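# Lift the scoop by its handle with the nearer arm

## Task

Using the gripper of the arm whose base was closer to the scoop at the start, finish with the scoop raised clearly above the table and motionless, gripped only by its handle. The fingers must clamp firmly across the handle near the middle of the finger width, with the handle filling most of the space between the pads and the pad centres lying between the handle's two ends. The opening commanded for that gripper must be well below the handle's width. Apart from the fingers, no part of that arm may touch the scoop. Anything other than this grip that stays put only because the robot holds it does not count as done.

## Robot and tools

Robot: two arms, left_arm and right_arm, each with a two-finger parallel gripper. All poses share one scene frame. Its origin is on the table top midway between the arm bases, +z is up, +x points out over the table, and left_arm sits on the +y side. The names left and right say nothing about sides in the camera images. Before acting, decide which arm's base is nearer the scoop; only that arm may make the final grip.

Gripper axes: the fingers extend along the gripper's own +z and close along its own y. end_effector_position is the point between the pads, roughly 1 cm back from the fingertips. For a top-down grasp across a handle, the gripper's y axis should lie across the handle's length direction.

Row format (shared by execute_actions and move): one flat list of 16 numbers covering both arms, even when one arm is idle. First 8 belong to left_arm: x, y, z, qw, qx, qy, qz, opening; next 8 are the same for right_arm. x, y, z are an absolute target position in metres in the scene frame; qw..qz are an absolute target orientation quaternion, w first. opening runs from -1 (closed) to +1 (fully open, 0.093 m); it is a target, not a change. A target more than 0.6 m from the arm's last reported position along any gripper axis gets the call refused and nothing moves. For an arm that should hold still, resend its last reported position, the quaternion you have been using (not a drifted readback), and its desired opening.

execute_actions: argument actions is a list with at most one item. Empty list returns the state without moving. An action item has rows (1 to 15 rows of 16 numbers) and steps (1 to 15, each 1/30 s, default 15); the final row repeats if steps outnumber rows. A wait item has only steps (up to 300), counted from the previous result. Optional pictures (boolean) controls whether camera images come back.

move: target is one 16-number row as above; speed is optional, 0.002 to 0.5 m/s (default 0.25), with rotation capped at twice that in rad/s. Each gripper follows a straight line to its target, both finishing together, over 0.5 to 10 s; longer paths stop at 10 s short of the goal. It does not avoid obstacles or the other arm. Grippers lag and may overshoot speed, especially near full reach. The opening is sent when the move starts. The result adds a move: line with the ending (done, off_target, moving, held, fault) and limits that acted (paced means the pose was clipped; held means a safety check blocked steps), plus each gripper's distance from its target.

wait: seconds from 0 to 10; nothing new is commanded.

zoom_image: camera (cam_head_left, cam_head_right, cam_high, cam_left_wrist, cam_right_wrist) and region [x0, y0, x1, y1] in pixels, top-left origin, at most 504 by 504, giving a finer view of that camera's latest image.

finished_scene: scene is the current scene number; it ends and grades the scene and cannot be reversed.

Controller behaviour: each step the commanded pose is clipped to 70 mm and 16 degrees from the measured pose; position wins over orientation when both can't be met. After an action ends the arm continues only to its last clipped pose, so check the reported pose and send the remainder. Joint friction may leave the hand up to about 31 mm off, and tiny commands may not move it. Printed hand positions can be off, more at long reach. HELD marks steps whose command was blocked; a pose unreachable line names the arm whose command the clearance check altered. A Hand target line shows where the controller is currently driving each gripper. Joint limits (rad): waist -2.618 to 3.054, shoulder 0 to 3.142, elbow 0 to 3.142, wrist pitch -1.571 to 1.571, wrist yaw -1.571 to 1.571, wrist roll -2.094 to 2.094.

Grip readings: grip_measured is the finger motor position on the opening scale. Pads meet near -0.94 and each mm of object width adds about 0.0208, with a fixed per-gripper bias up to about 0.02. After contact the fingers stop but the motor keeps heading to the commanded value, so the reading barely reveals contact. Commanding well below the object's width reading squeezes harder, up to roughly 50 to 62 N per pad (less for parts under about 5 mm thick). Keep sending the same closing value to keep holding. The last value in each arm's Joint positions list is the pad gap in metres, valid only while nothing blocks the fingers.

Cameras: head and high cameras are fixed; wrist cameras ride the hands. Calibration lines give K, distortion and T_world_to_cam for projecting scene points into images.

Avoid: knocking or dropping anything off the table (fails the task), fast impacts and pressing targets far past contact, slips and drops, and arms colliding or pushing each other. Brief external tugs on held parts or pushes on loose objects may happen. Holding loads heats motors: MOTOR HOT warns from 75 °C, 90 °C stops that arm for 10 s, 100 °C makes it go limp and fall; these appear as OVER-TEMPERATURE FAULT lines. Prefer smooth, efficient motion and don't linger while holding.

Each tool is called after "Emit:" in YAML: its name, and indented under it one key for each argument.

## Session

Emit:
execute_actions:
  actions: []

Scene clock: 0.00 s of 4200.00 s.
left_arm: end_effector_position=(+0.2858, +0.2313, +0.1511) grip_measured=+0.990 end_effector_quat_wxyz=(-0.059, +0.047, +0.990, -0.123) | right_arm: end_effector_position=(+0.1947, +0.0945, +0.2596) grip_measured=+1.000 end_effector_quat_wxyz=(+0.595, -0.157, +0.751, +0.241)
Joint positions: left_arm=[ 0.29   1.764  1.578 -1.541  0.226  0.209  0.093] | right_arm=[1.165 1.427 0.913 0.28  0.702 0.332 0.093]
Joint velocities: left_arm=[-0.022  0.002 -0.022 -0.022 -0.022 -0.022 -0.   ] | right_arm=[-0.007 -0.017 -0.002  0.037  0.007  0.051  0.   ]
Hand target (left_arm): +0.286, +0.231, +0.151; -0.059, +0.047, +0.990, -0.123
Hand target (right_arm): +0.195, +0.095, +0.260; +0.595, -0.157, +0.751, +0.241

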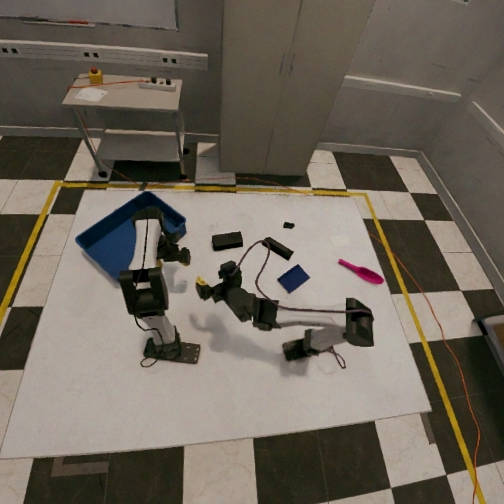

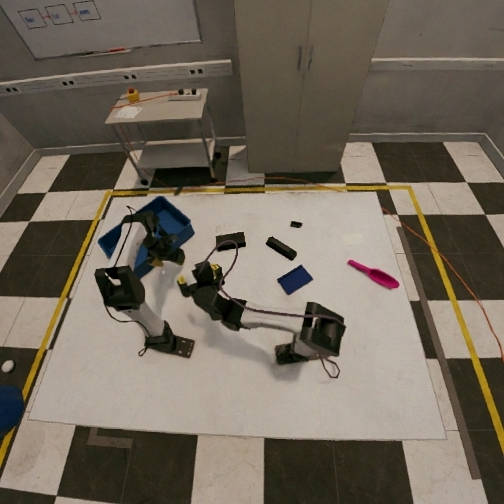

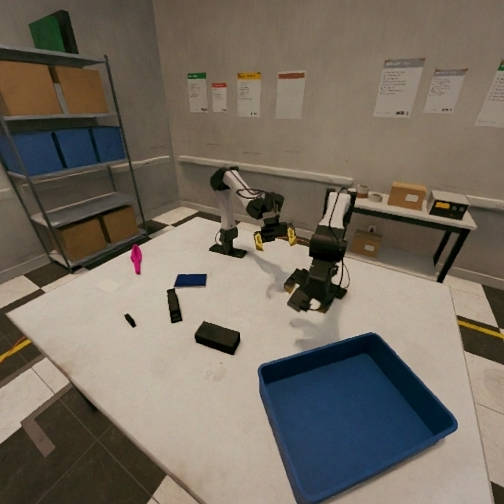

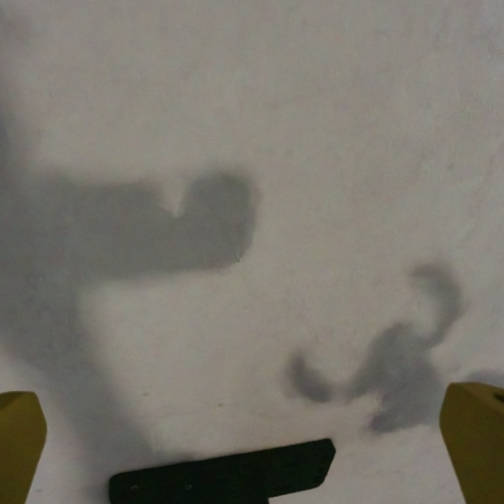

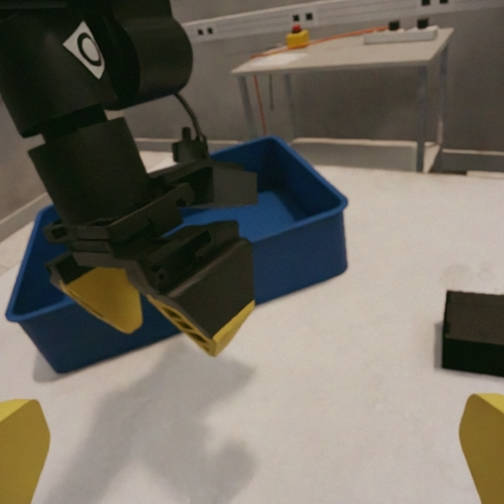

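Emit:
zoom_image:
  camera: "cam_head_right"
  region: [335, 240, 415, 320]

Emit:
zoom_image:
  camera: "cam_high"
  region: [100, 230, 170, 300]

Region (335, 240, 415, 320) of cam_head_right's 504x504 image, scaled by 6.300, with more detail than that image has.

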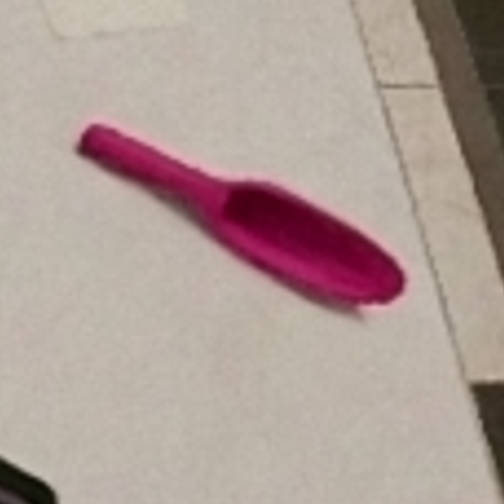

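Region (100, 230, 170, 300) of cam_high's 504x504 image, scaled by 7.200, with more detail than that image has.

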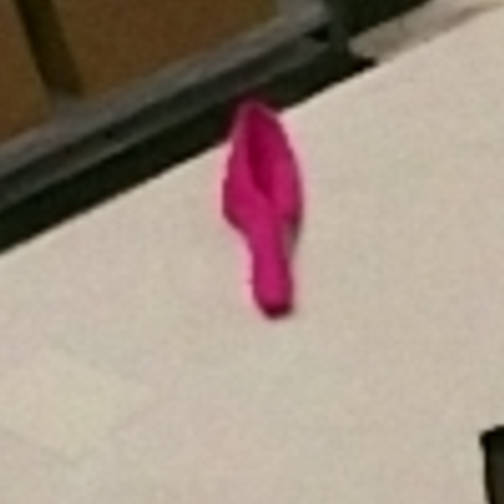

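Emit:
move:
  target: [0.286,0.231,0.151,-0.059,0.047,0.99,-0.123,1,0.3,-0.3,0.2,0.2,-0.2,0.96,0,1]

Emit:
move:
  target: [0.286,0.231,0.151,-0.059,0.047,0.99,-0.123,1,0.35,-0.55,0.13,0,-0.508,0.862,0,1]

Scene clock: 17.83 s of 4200.00 s.
left_arm: end_effector_position=(+0.2858, +0.2313, +0.1511) grip_measured=+0.990 end_effector_quat_wxyz=(-0.059, +0.047, +0.990, -0.123) | right_arm: end_effector_position=(+0.3071, -0.2981, +0.1986) grip_measured=+1.000 end_effector_quat_wxyz=(+0.200, -0.209, +0.957, +0.005)
Joint positions: left_arm=[ 0.29   1.764  1.578 -1.541  0.226  0.209  0.093] | right_arm=[-0.253  1.456  1.401 -1.136 -0.136 -0.514  0.093]
Joint velocities: left_arm=[-0.027  0.002 -0.007  0.037 -0.022 -0.081  0.001] | right_arm=[-0.022 -0.012 -0.007  0.022  0.066  0.081  0.   ]
Hand target (left_arm): +0.286, +0.231, +0.151; -0.059, +0.047, +0.990, -0.123
Hand target (right_arm): +0.307, -0.301, +0.200; +0.195, -0.208, +0.958, +0.003
Off the commanded pose (left_arm): 0.000 m, 0 deg.
Off the commanded pose (right_arm): 0.007 m, 1 deg.
After step 90, 12.13 s passed at rest.
move: done
camera_calibration (this result's frames):
cam_right_wrist: T_world_to_cam=[[0.387776, -0.919266, 0.0676717, -0.406463], [-0.921732, -0.38622, 0.0352739, 0.202129], [-0.00628995, -0.0760536, -0.997084, 0.253494], [0, 0, 0, 1]] pos_world=[0.34552, -0.276302, 0.273131]

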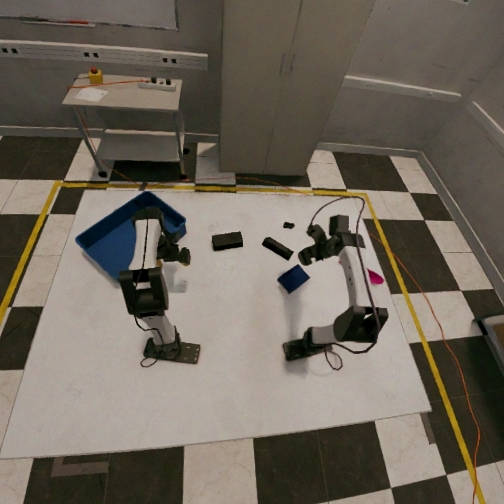

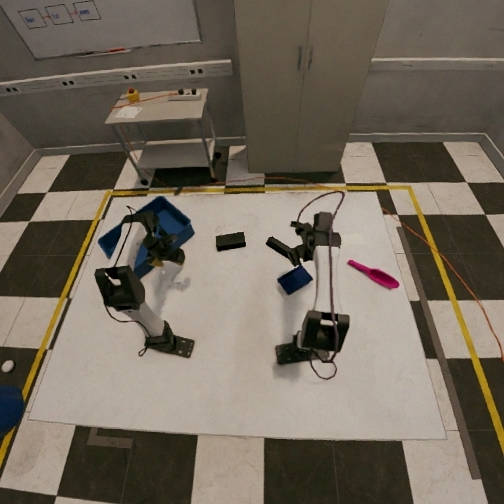

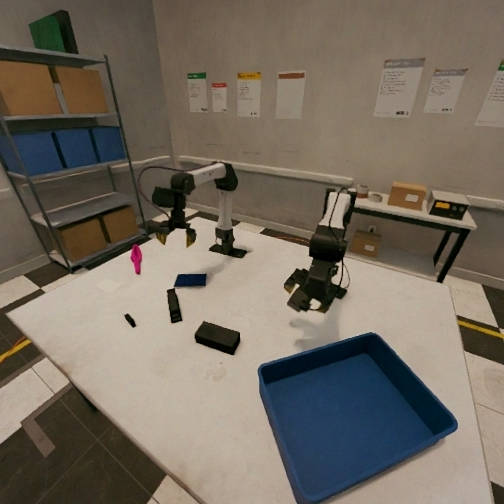

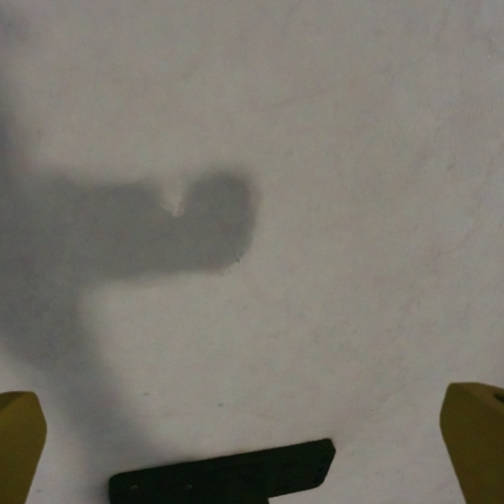

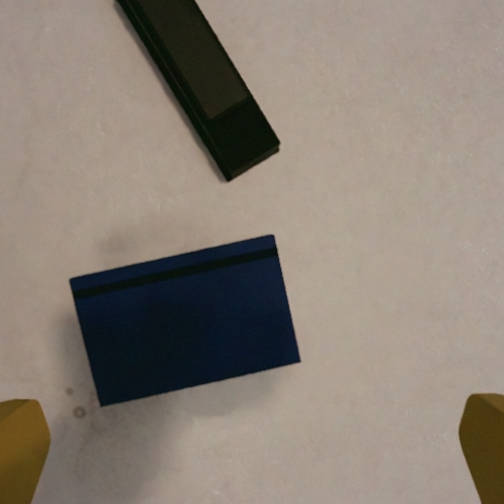

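Scene clock: 19.93 s of 4200.00 s.
left_arm: end_effector_position=(+0.2858, +0.2313, +0.1511) grip_measured=+0.990 end_effector_quat_wxyz=(-0.059, +0.047, +0.990, -0.123) | right_arm: end_effector_position=(+0.3539, -0.5480, +0.1265) grip_measured=+1.000 end_effector_quat_wxyz=(+0.014, -0.507, +0.861, -0.018)
Joint positions: left_arm=[ 0.29   1.764  1.578 -1.541  0.226  0.209  0.093] | right_arm=[-0.758  2.341  2.364 -1.55  -0.01  -1.681  0.093]
Joint velocities: left_arm=[-0.002 -0.012 -0.022  0.051  0.007  0.007 -0.001] | right_arm=[ 0.022  0.012  0.002  0.007  0.037 -0.051  0.   ]
Hand target (left_arm): +0.286, +0.231, +0.151; -0.059, +0.047, +0.990, -0.123
Hand target (right_arm): +0.352, -0.550, +0.128; +0.009, -0.509, +0.860, -0.017
Off the commanded pose (left_arm): 0.000 m, 0 deg.
Off the commanded pose (right_arm): 0.006 m, 3 deg.
joint sent to its limit (right arm) — the command would take joint 4 (wrist pitch) past its lower limit, so that joint was sent only as far as its limit.
move: off_target (right_arm)
camera_calibration (this result's frames):
cam_right_wrist: T_world_to_cam=[[0.865707, -0.498475, 0.0455512, -0.585215], [-0.470569, -0.779453, 0.413542, -0.271642], [-0.170635, -0.379441, -0.909345, 0.0436619], [0, 0, 0, 1]] pos_world=[0.386249, -0.48688, 0.178696]

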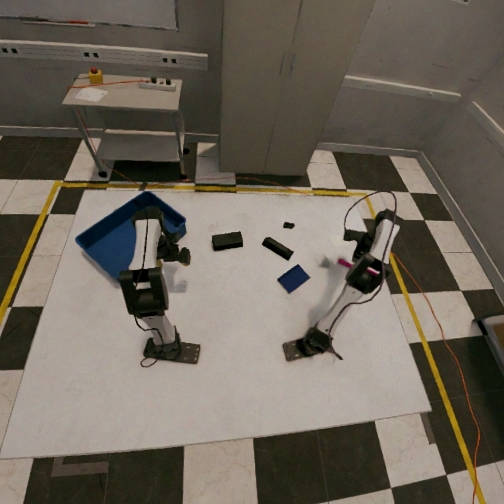

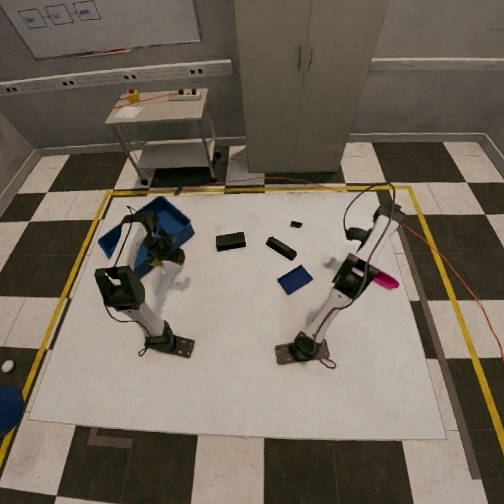

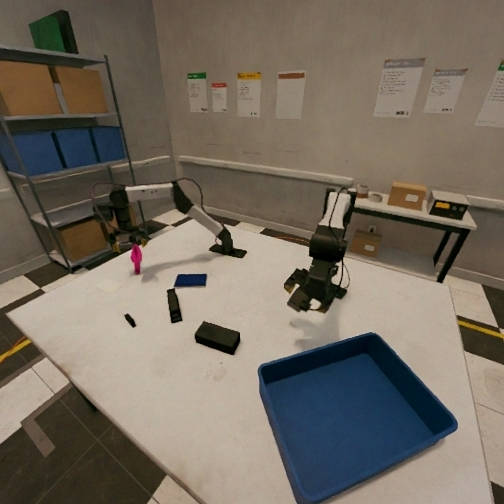

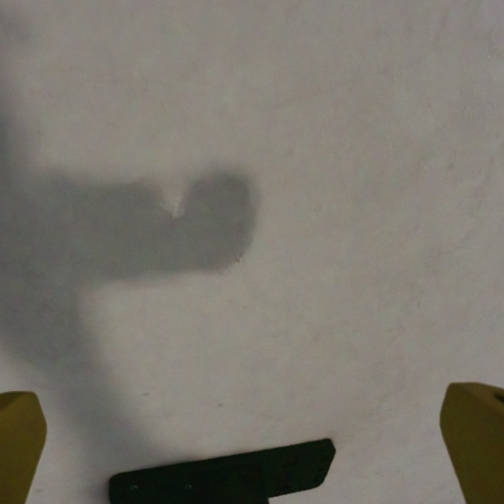

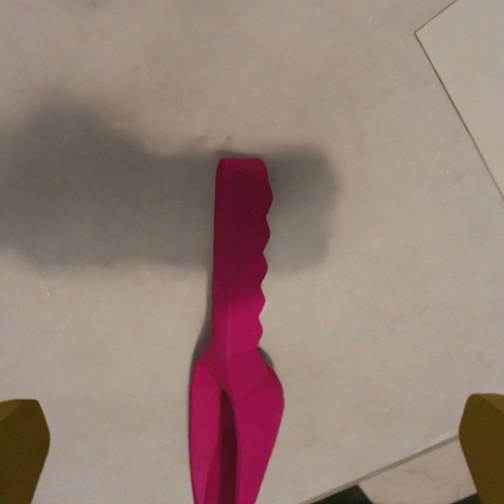

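Emit:
move:
  target: [0.286,0.231,0.151,-0.059,0.047,0.99,-0.123,1,0.348,-0.553,0.03,0,-0.48,0.877,0,0.4]
  speed: 0.1

Emit:
zoom_image:
  camera: "cam_high"
  region: [100, 220, 170, 290]

Scene clock: 26.13 s of 4200.00 s.
left_arm: end_effector_position=(+0.2858, +0.2313, +0.1511) grip_measured=+0.990 end_effector_quat_wxyz=(-0.059, +0.047, +0.990, -0.123) | right_arm: end_effector_position=(+0.3530, -0.5481, +0.0407) grip_measured=+0.401 end_effector_quat_wxyz=(+0.006, -0.489, +0.872, -0.006)
Joint positions: left_arm=[ 0.29   1.764  1.578 -1.541  0.226  0.209  0.093] | right_arm=[-0.758  2.333  2.007 -1.23  -0.007 -1.639  0.064]
Joint velocities: left_arm=[-0.012 -0.002  0.002 -0.007  0.007 -0.022  0.001] | right_arm=[-0.002 -0.012 -0.007 -0.051  0.022  0.007 -0.001]
Hand target (left_arm): +0.286, +0.231, +0.151; -0.059, +0.047, +0.990, -0.123
Hand target (right_arm): +0.347, -0.553, +0.030; +0.000, -0.480, +0.877, +0.000
Off the commanded pose (left_arm): 0.000 m, 0 deg.
Off the commanded pose (right_arm): 0.013 m, 2 deg.
After step 90, 1.70 s passed at rest.
move: off_target (right_arm)
camera_calibration (this result's frames):
cam_right_wrist: T_world_to_cam=[[0.844337, -0.535546, 0.0168978, -0.5922], [-0.493465, -0.76493, 0.413973, -0.220642], [-0.208776, -0.357871, -0.910132, -0.00916314], [0, 0, 0, 1]] pos_world=[0.389224, -0.489205, 0.093007]

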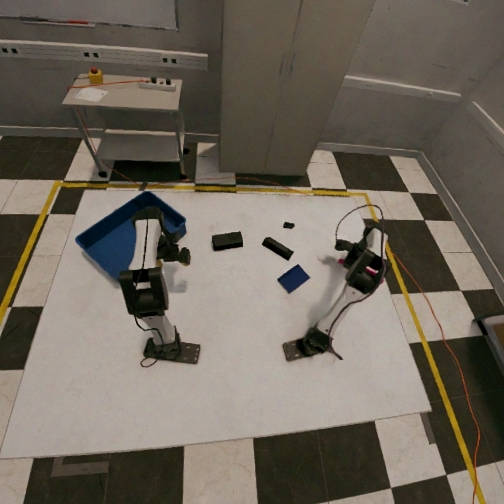

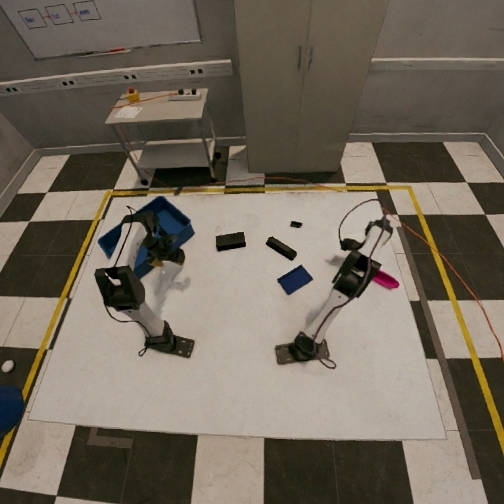

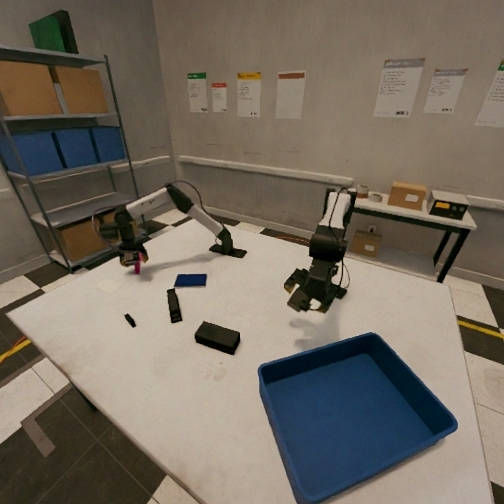

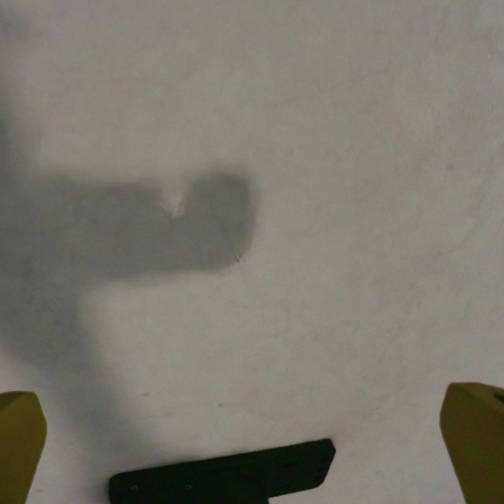

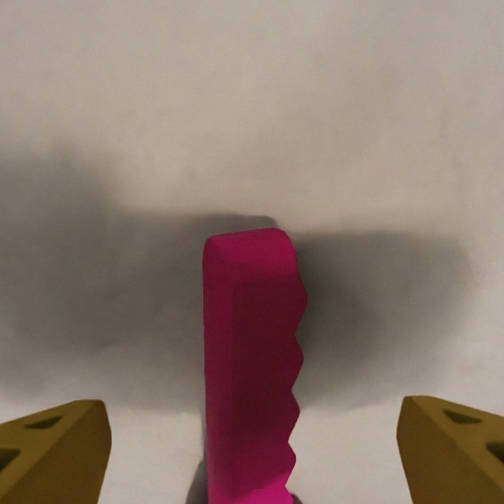

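Region (100, 220, 170, 290) of cam_high's 504x504 image, scaled by 7.200, with more detail than that image has.

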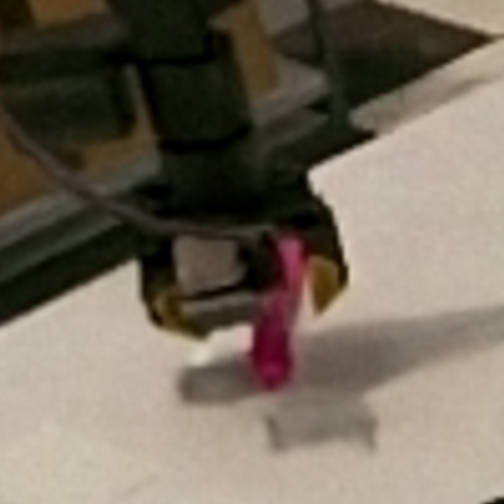

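Emit:
move:
  target: [0.286,0.231,0.151,-0.059,0.047,0.99,-0.123,1,0.344,-0.559,0.005,0,-0.48,0.877,0,0.4]
  speed: 0.04

Emit:
zoom_image:
  camera: "cam_high"
  region: [100, 220, 170, 290]

Scene clock: 31.43 s of 4200.00 s.
left_arm: end_effector_position=(+0.2858, +0.2313, +0.1511) grip_measured=+0.990 end_effector_quat_wxyz=(-0.059, +0.047, +0.990, -0.123) | right_arm: end_effector_position=(+0.3488, -0.5558, +0.0145) grip_measured=+0.401 end_effector_quat_wxyz=(+0.005, -0.482, +0.876, -0.004)
Joint positions: left_arm=[ 0.29   1.764  1.578 -1.541  0.226  0.209  0.093] | right_arm=[-0.777  2.357  1.945 -1.147 -0.006 -1.641  0.064]
Joint velocities: left_arm=[-0.002 -0.002 -0.002 -0.007  0.037 -0.051  0.   ] | right_arm=[ 0.007  0.007 -0.002  0.037  0.066 -0.139 -0.   ]
Hand target (left_arm): +0.286, +0.231, +0.151; -0.059, +0.047, +0.990, -0.123
Hand target (right_arm): +0.344, -0.559, +0.005; -0.000, -0.480, +0.877, +0.001
Off the commanded pose (left_arm): 0.000 m, 0 deg.
Off the commanded pose (right_arm): 0.011 m, 1 deg.
After step 90, 1.00 s passed at rest.
move: off_target (right_arm)
camera_calibration (this result's frames):
cam_right_wrist: T_world_to_cam=[[0.835482, -0.549354, 0.0134218, -0.596826], [-0.504528, -0.757173, 0.414899, -0.209627], [-0.217764, -0.353413, -0.909768, -0.0310935], [0, 0, 0, 1]] pos_world=[0.386104, -0.497581, 0.0666965]

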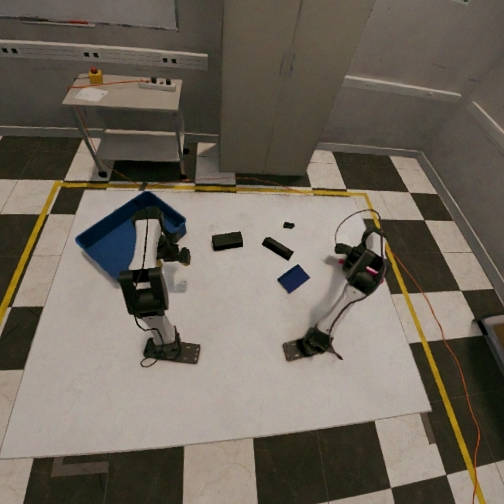

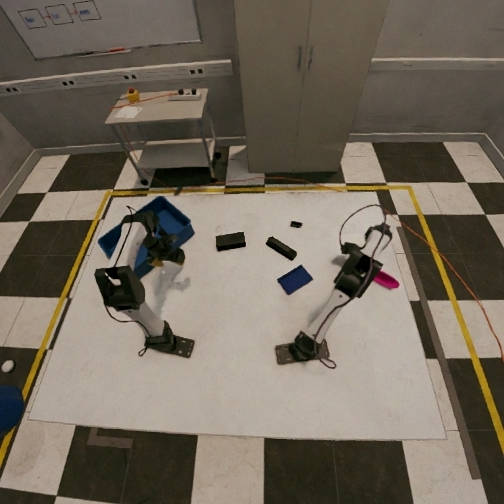

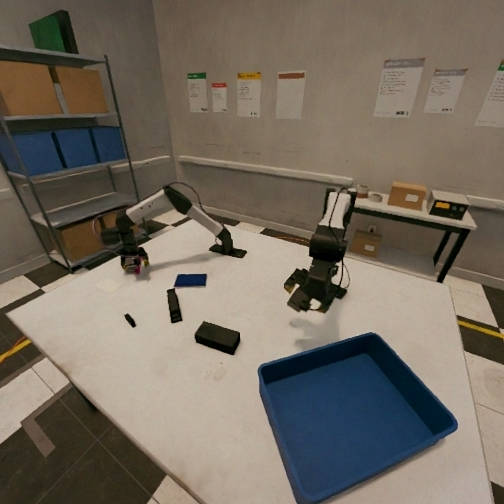

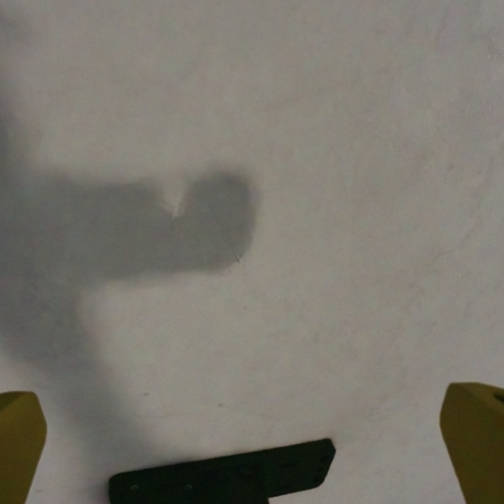

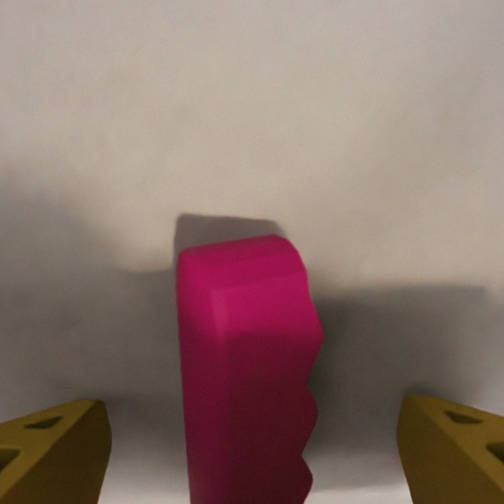

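Region (100, 220, 170, 290) of cam_high's 504x504 image, scaled by 7.200, with more detail than that image has.

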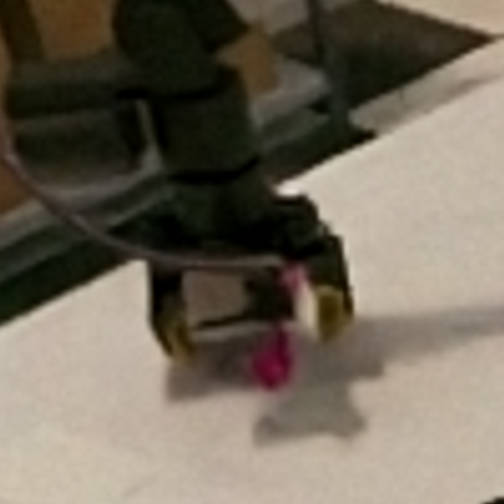

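Emit:
move:
  target: [0.286,0.231,0.151,-0.059,0.047,0.99,-0.123,1,0.344,-0.559,-0.001,0,-0.49,0.872,0,0.1]
  speed: 0.02

Emit:
move:
  target: [0.286,0.231,0.151,-0.059,0.047,0.99,-0.123,1,0.344,-0.559,-0.001,0,-0.49,0.872,0,-0.9]
  speed: 0.02

Scene clock: 37.00 s of 4200.00 s.
left_arm: end_effector_position=(+0.2858, +0.2313, +0.1511) grip_measured=+0.990 end_effector_quat_wxyz=(-0.059, +0.047, +0.990, -0.123) | right_arm: end_effector_position=(+0.3498, -0.5565, +0.0113) grip_measured=+0.102 end_effector_quat_wxyz=(+0.007, -0.491, +0.871, -0.008)
Joint positions: left_arm=[ 0.29   1.764  1.578 -1.541  0.226  0.209  0.093] | right_arm=[-0.777  2.357  1.932 -1.126 -0.006 -1.662  0.05 ]
Joint velocities: left_arm=[ 0.012 -0.017 -0.007 -0.022 -0.037 -0.037 -0.   ] | right_arm=[ 0.012 -0.017  0.002  0.022  0.066 -0.022 -0.   ]
Hand target (left_arm): +0.286, +0.231, +0.151; -0.059, +0.047, +0.990, -0.123
Hand target (right_arm): +0.344, -0.559, -0.001; +0.000, -0.490, +0.872, +0.000
Off the commanded pose (left_arm): 0.000 m, 0 deg.
Off the commanded pose (right_arm): 0.014 m, 1 deg.
After step 90, 1.47 s passed at rest.
move: off_target (right_arm)
camera_calibration (this result's frames):
cam_right_wrist: T_world_to_cam=[[0.84692, -0.531301, 0.0211322, -0.592091], [-0.490768, -0.765778, 0.415609, -0.217969], [-0.204631, -0.362359, -0.909298, -0.043618], [0, 0, 0, 1]] pos_world=[0.385556, -0.497299, 0.0634403]

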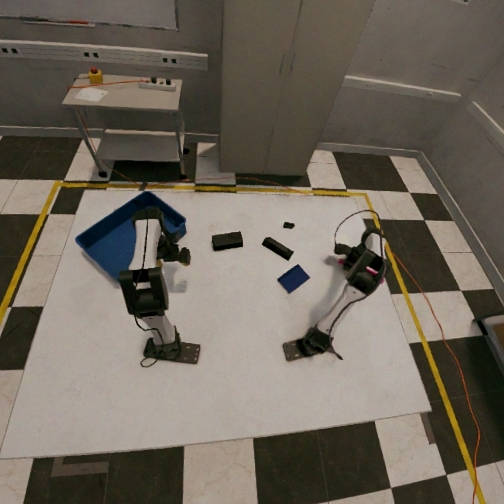

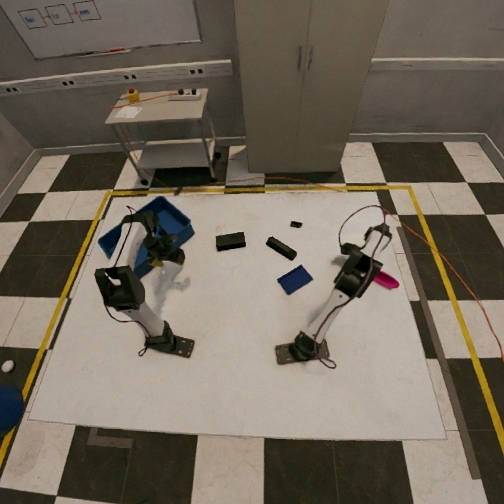

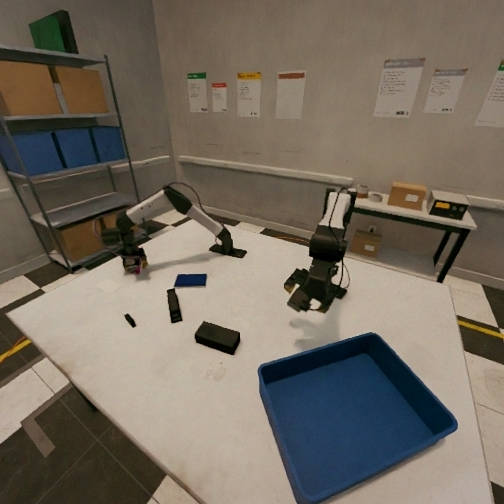

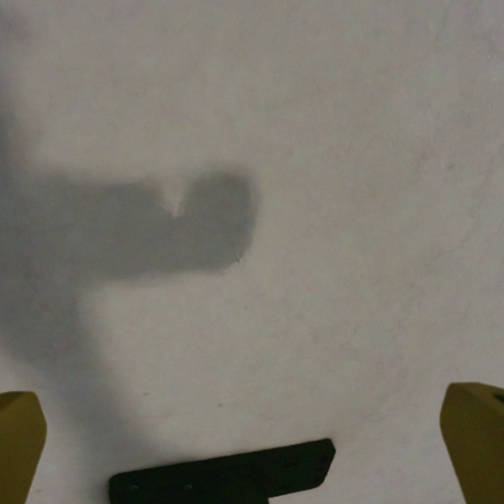

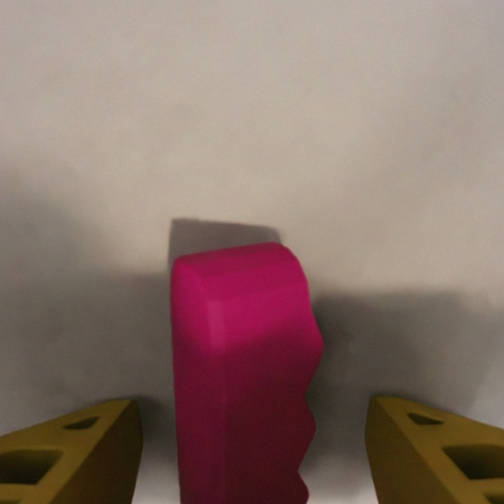

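Scene clock: 37.90 s of 4200.00 s.
left_arm: end_effector_position=(+0.2858, +0.2313, +0.1511) grip_measured=+0.990 end_effector_quat_wxyz=(-0.059, +0.047, +0.990, -0.123) | right_arm: end_effector_position=(+0.3499, -0.5566, +0.0113) grip_measured=-0.622 end_effector_quat_wxyz=(+0.007, -0.491, +0.871, -0.008)
Joint positions: left_arm=[ 0.29   1.764  1.578 -1.541  0.226  0.209  0.093] | right_arm=[-0.777  2.357  1.932 -1.126 -0.006 -1.663  0.015]
Joint velocities: left_arm=[ 0.012 -0.032 -0.012 -0.081 -0.022 -0.022 -0.001] | right_arm=[ 0.002 -0.027 -0.007 -0.022 -0.007 -0.051 -0.001]
Hand target (left_arm): +0.286, +0.231, +0.151; -0.059, +0.047, +0.990, -0.123
Hand target (right_arm): +0.344, -0.559, -0.001; +0.000, -0.490, +0.872, +0.000
Off the commanded pose (left_arm): 0.000 m, 0 deg.
Off the commanded pose (right_arm): 0.014 m, 1 deg.
move: off_target (right_arm)
camera_calibration (this result's frames):
cam_right_wrist: T_world_to_cam=[[0.847521, -0.530326, 0.0215172, -0.591855], [-0.490016, -0.766236, 0.415653, -0.218494], [-0.203945, -0.362819, -0.909269, -0.0441175], [0, 0, 0, 1]] pos_world=[0.385547, -0.4973, 0.0634381]

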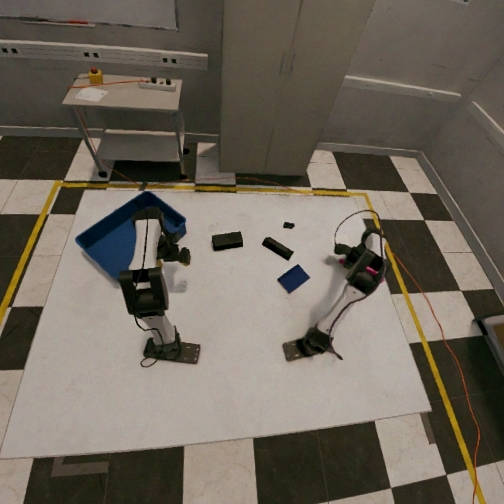

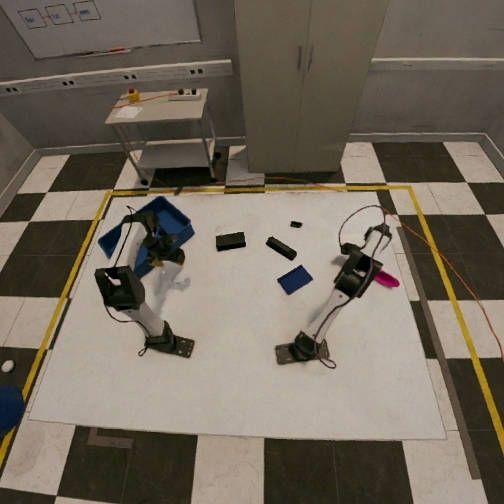

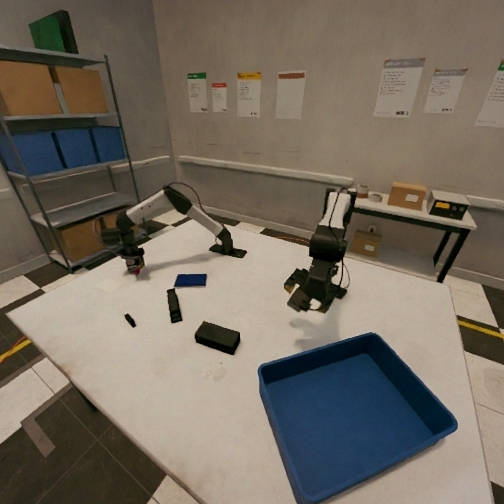

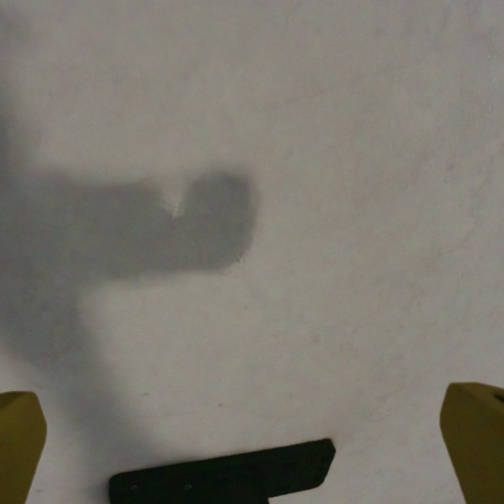

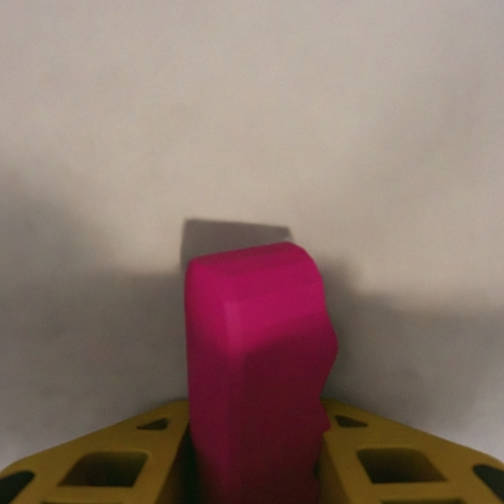

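Emit:
move:
  target: [0.286,0.231,0.151,-0.059,0.047,0.99,-0.123,1,0.3,-0.47,0.18,0,-0.49,0.872,0,-0.9]
  speed: 0.12

Emit:
zoom_image:
  camera: "cam_high"
  region: [90, 170, 190, 270]

Scene clock: 43.20 s of 4200.00 s.
left_arm: end_effector_position=(+0.2858, +0.2313, +0.1511) grip_measured=+0.990 end_effector_quat_wxyz=(-0.059, +0.047, +0.990, -0.123) | right_arm: end_effector_position=(+0.3002, -0.4744, +0.1757) grip_measured=-0.622 end_effector_quat_wxyz=(+0.009, -0.489, +0.872, -0.009)
Joint positions: left_arm=[ 0.29   1.764  1.578 -1.541  0.226  0.209  0.093] | right_arm=[-0.679  1.968  1.973 -1.551 -0.006 -1.56   0.015]
Joint velocities: left_arm=[ 0.012 -0.012  0.002  0.007  0.037 -0.007 -0.001] | right_arm=[-0.002  0.007 -0.002 -0.051  0.051 -0.066 -0.001]
Hand target (left_arm): +0.286, +0.231, +0.151; -0.059, +0.047, +0.990, -0.123
Hand target (right_arm): +0.300, -0.471, +0.180; +0.007, -0.490, +0.872, -0.011
Off the commanded pose (left_arm): 0.000 m, 0 deg.
Off the commanded pose (right_arm): 0.006 m, 1 deg.
joint sent to its limit (right arm) — the command would take joint 4 (wrist pitch) past its lower limit, so that joint was sent only as far as its limit.
After step 90, 0.23 s passed at rest.
move: done
camera_calibration (this result's frames):
cam_right_wrist: T_world_to_cam=[[0.844583, -0.534815, 0.0255571, -0.511707], [-0.495989, -0.763505, 0.413589, -0.244763], [-0.20168, -0.361986, -0.910105, 0.124963], [0, 0, 0, 1]] pos_world=[0.335981, -0.415312, 0.228039]

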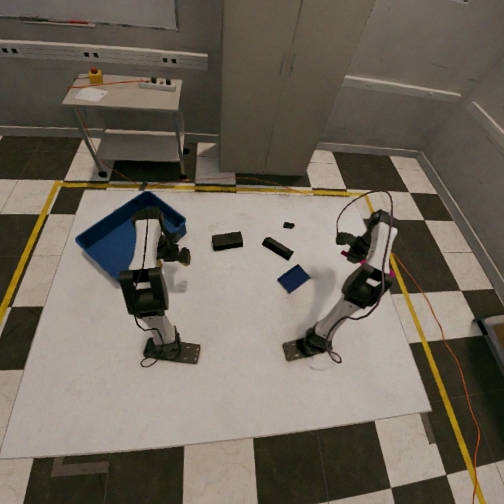

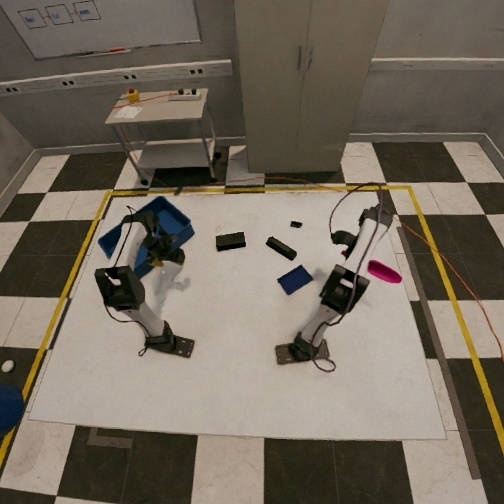

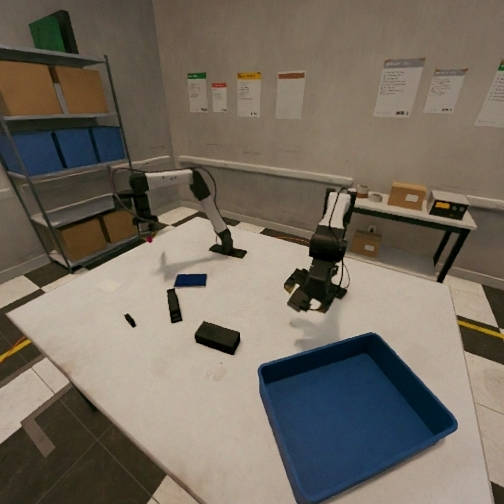

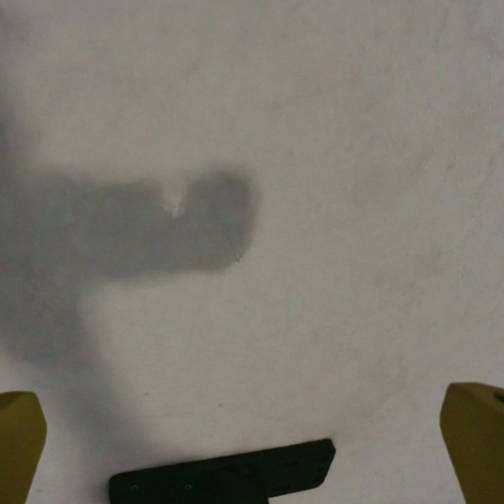

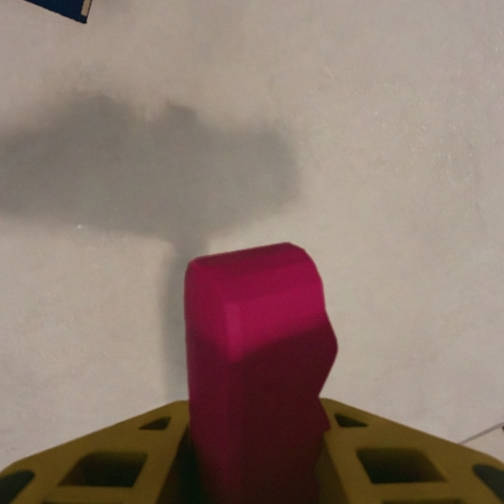

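Region (90, 170, 190, 270) of cam_high's 504x504 image, scaled by 5.040, with more detail than that image has.

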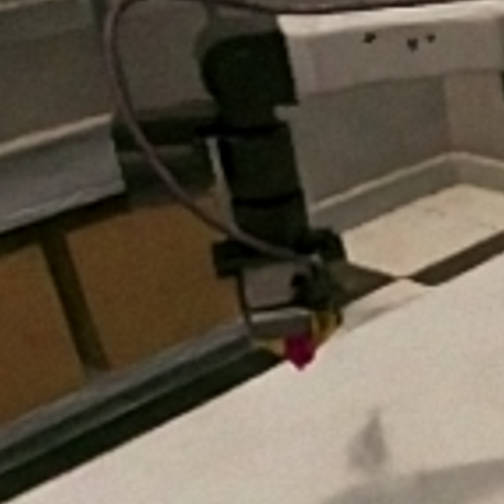

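Emit:
finished_scene:
  scene: 1

The scene is finished: the task was done.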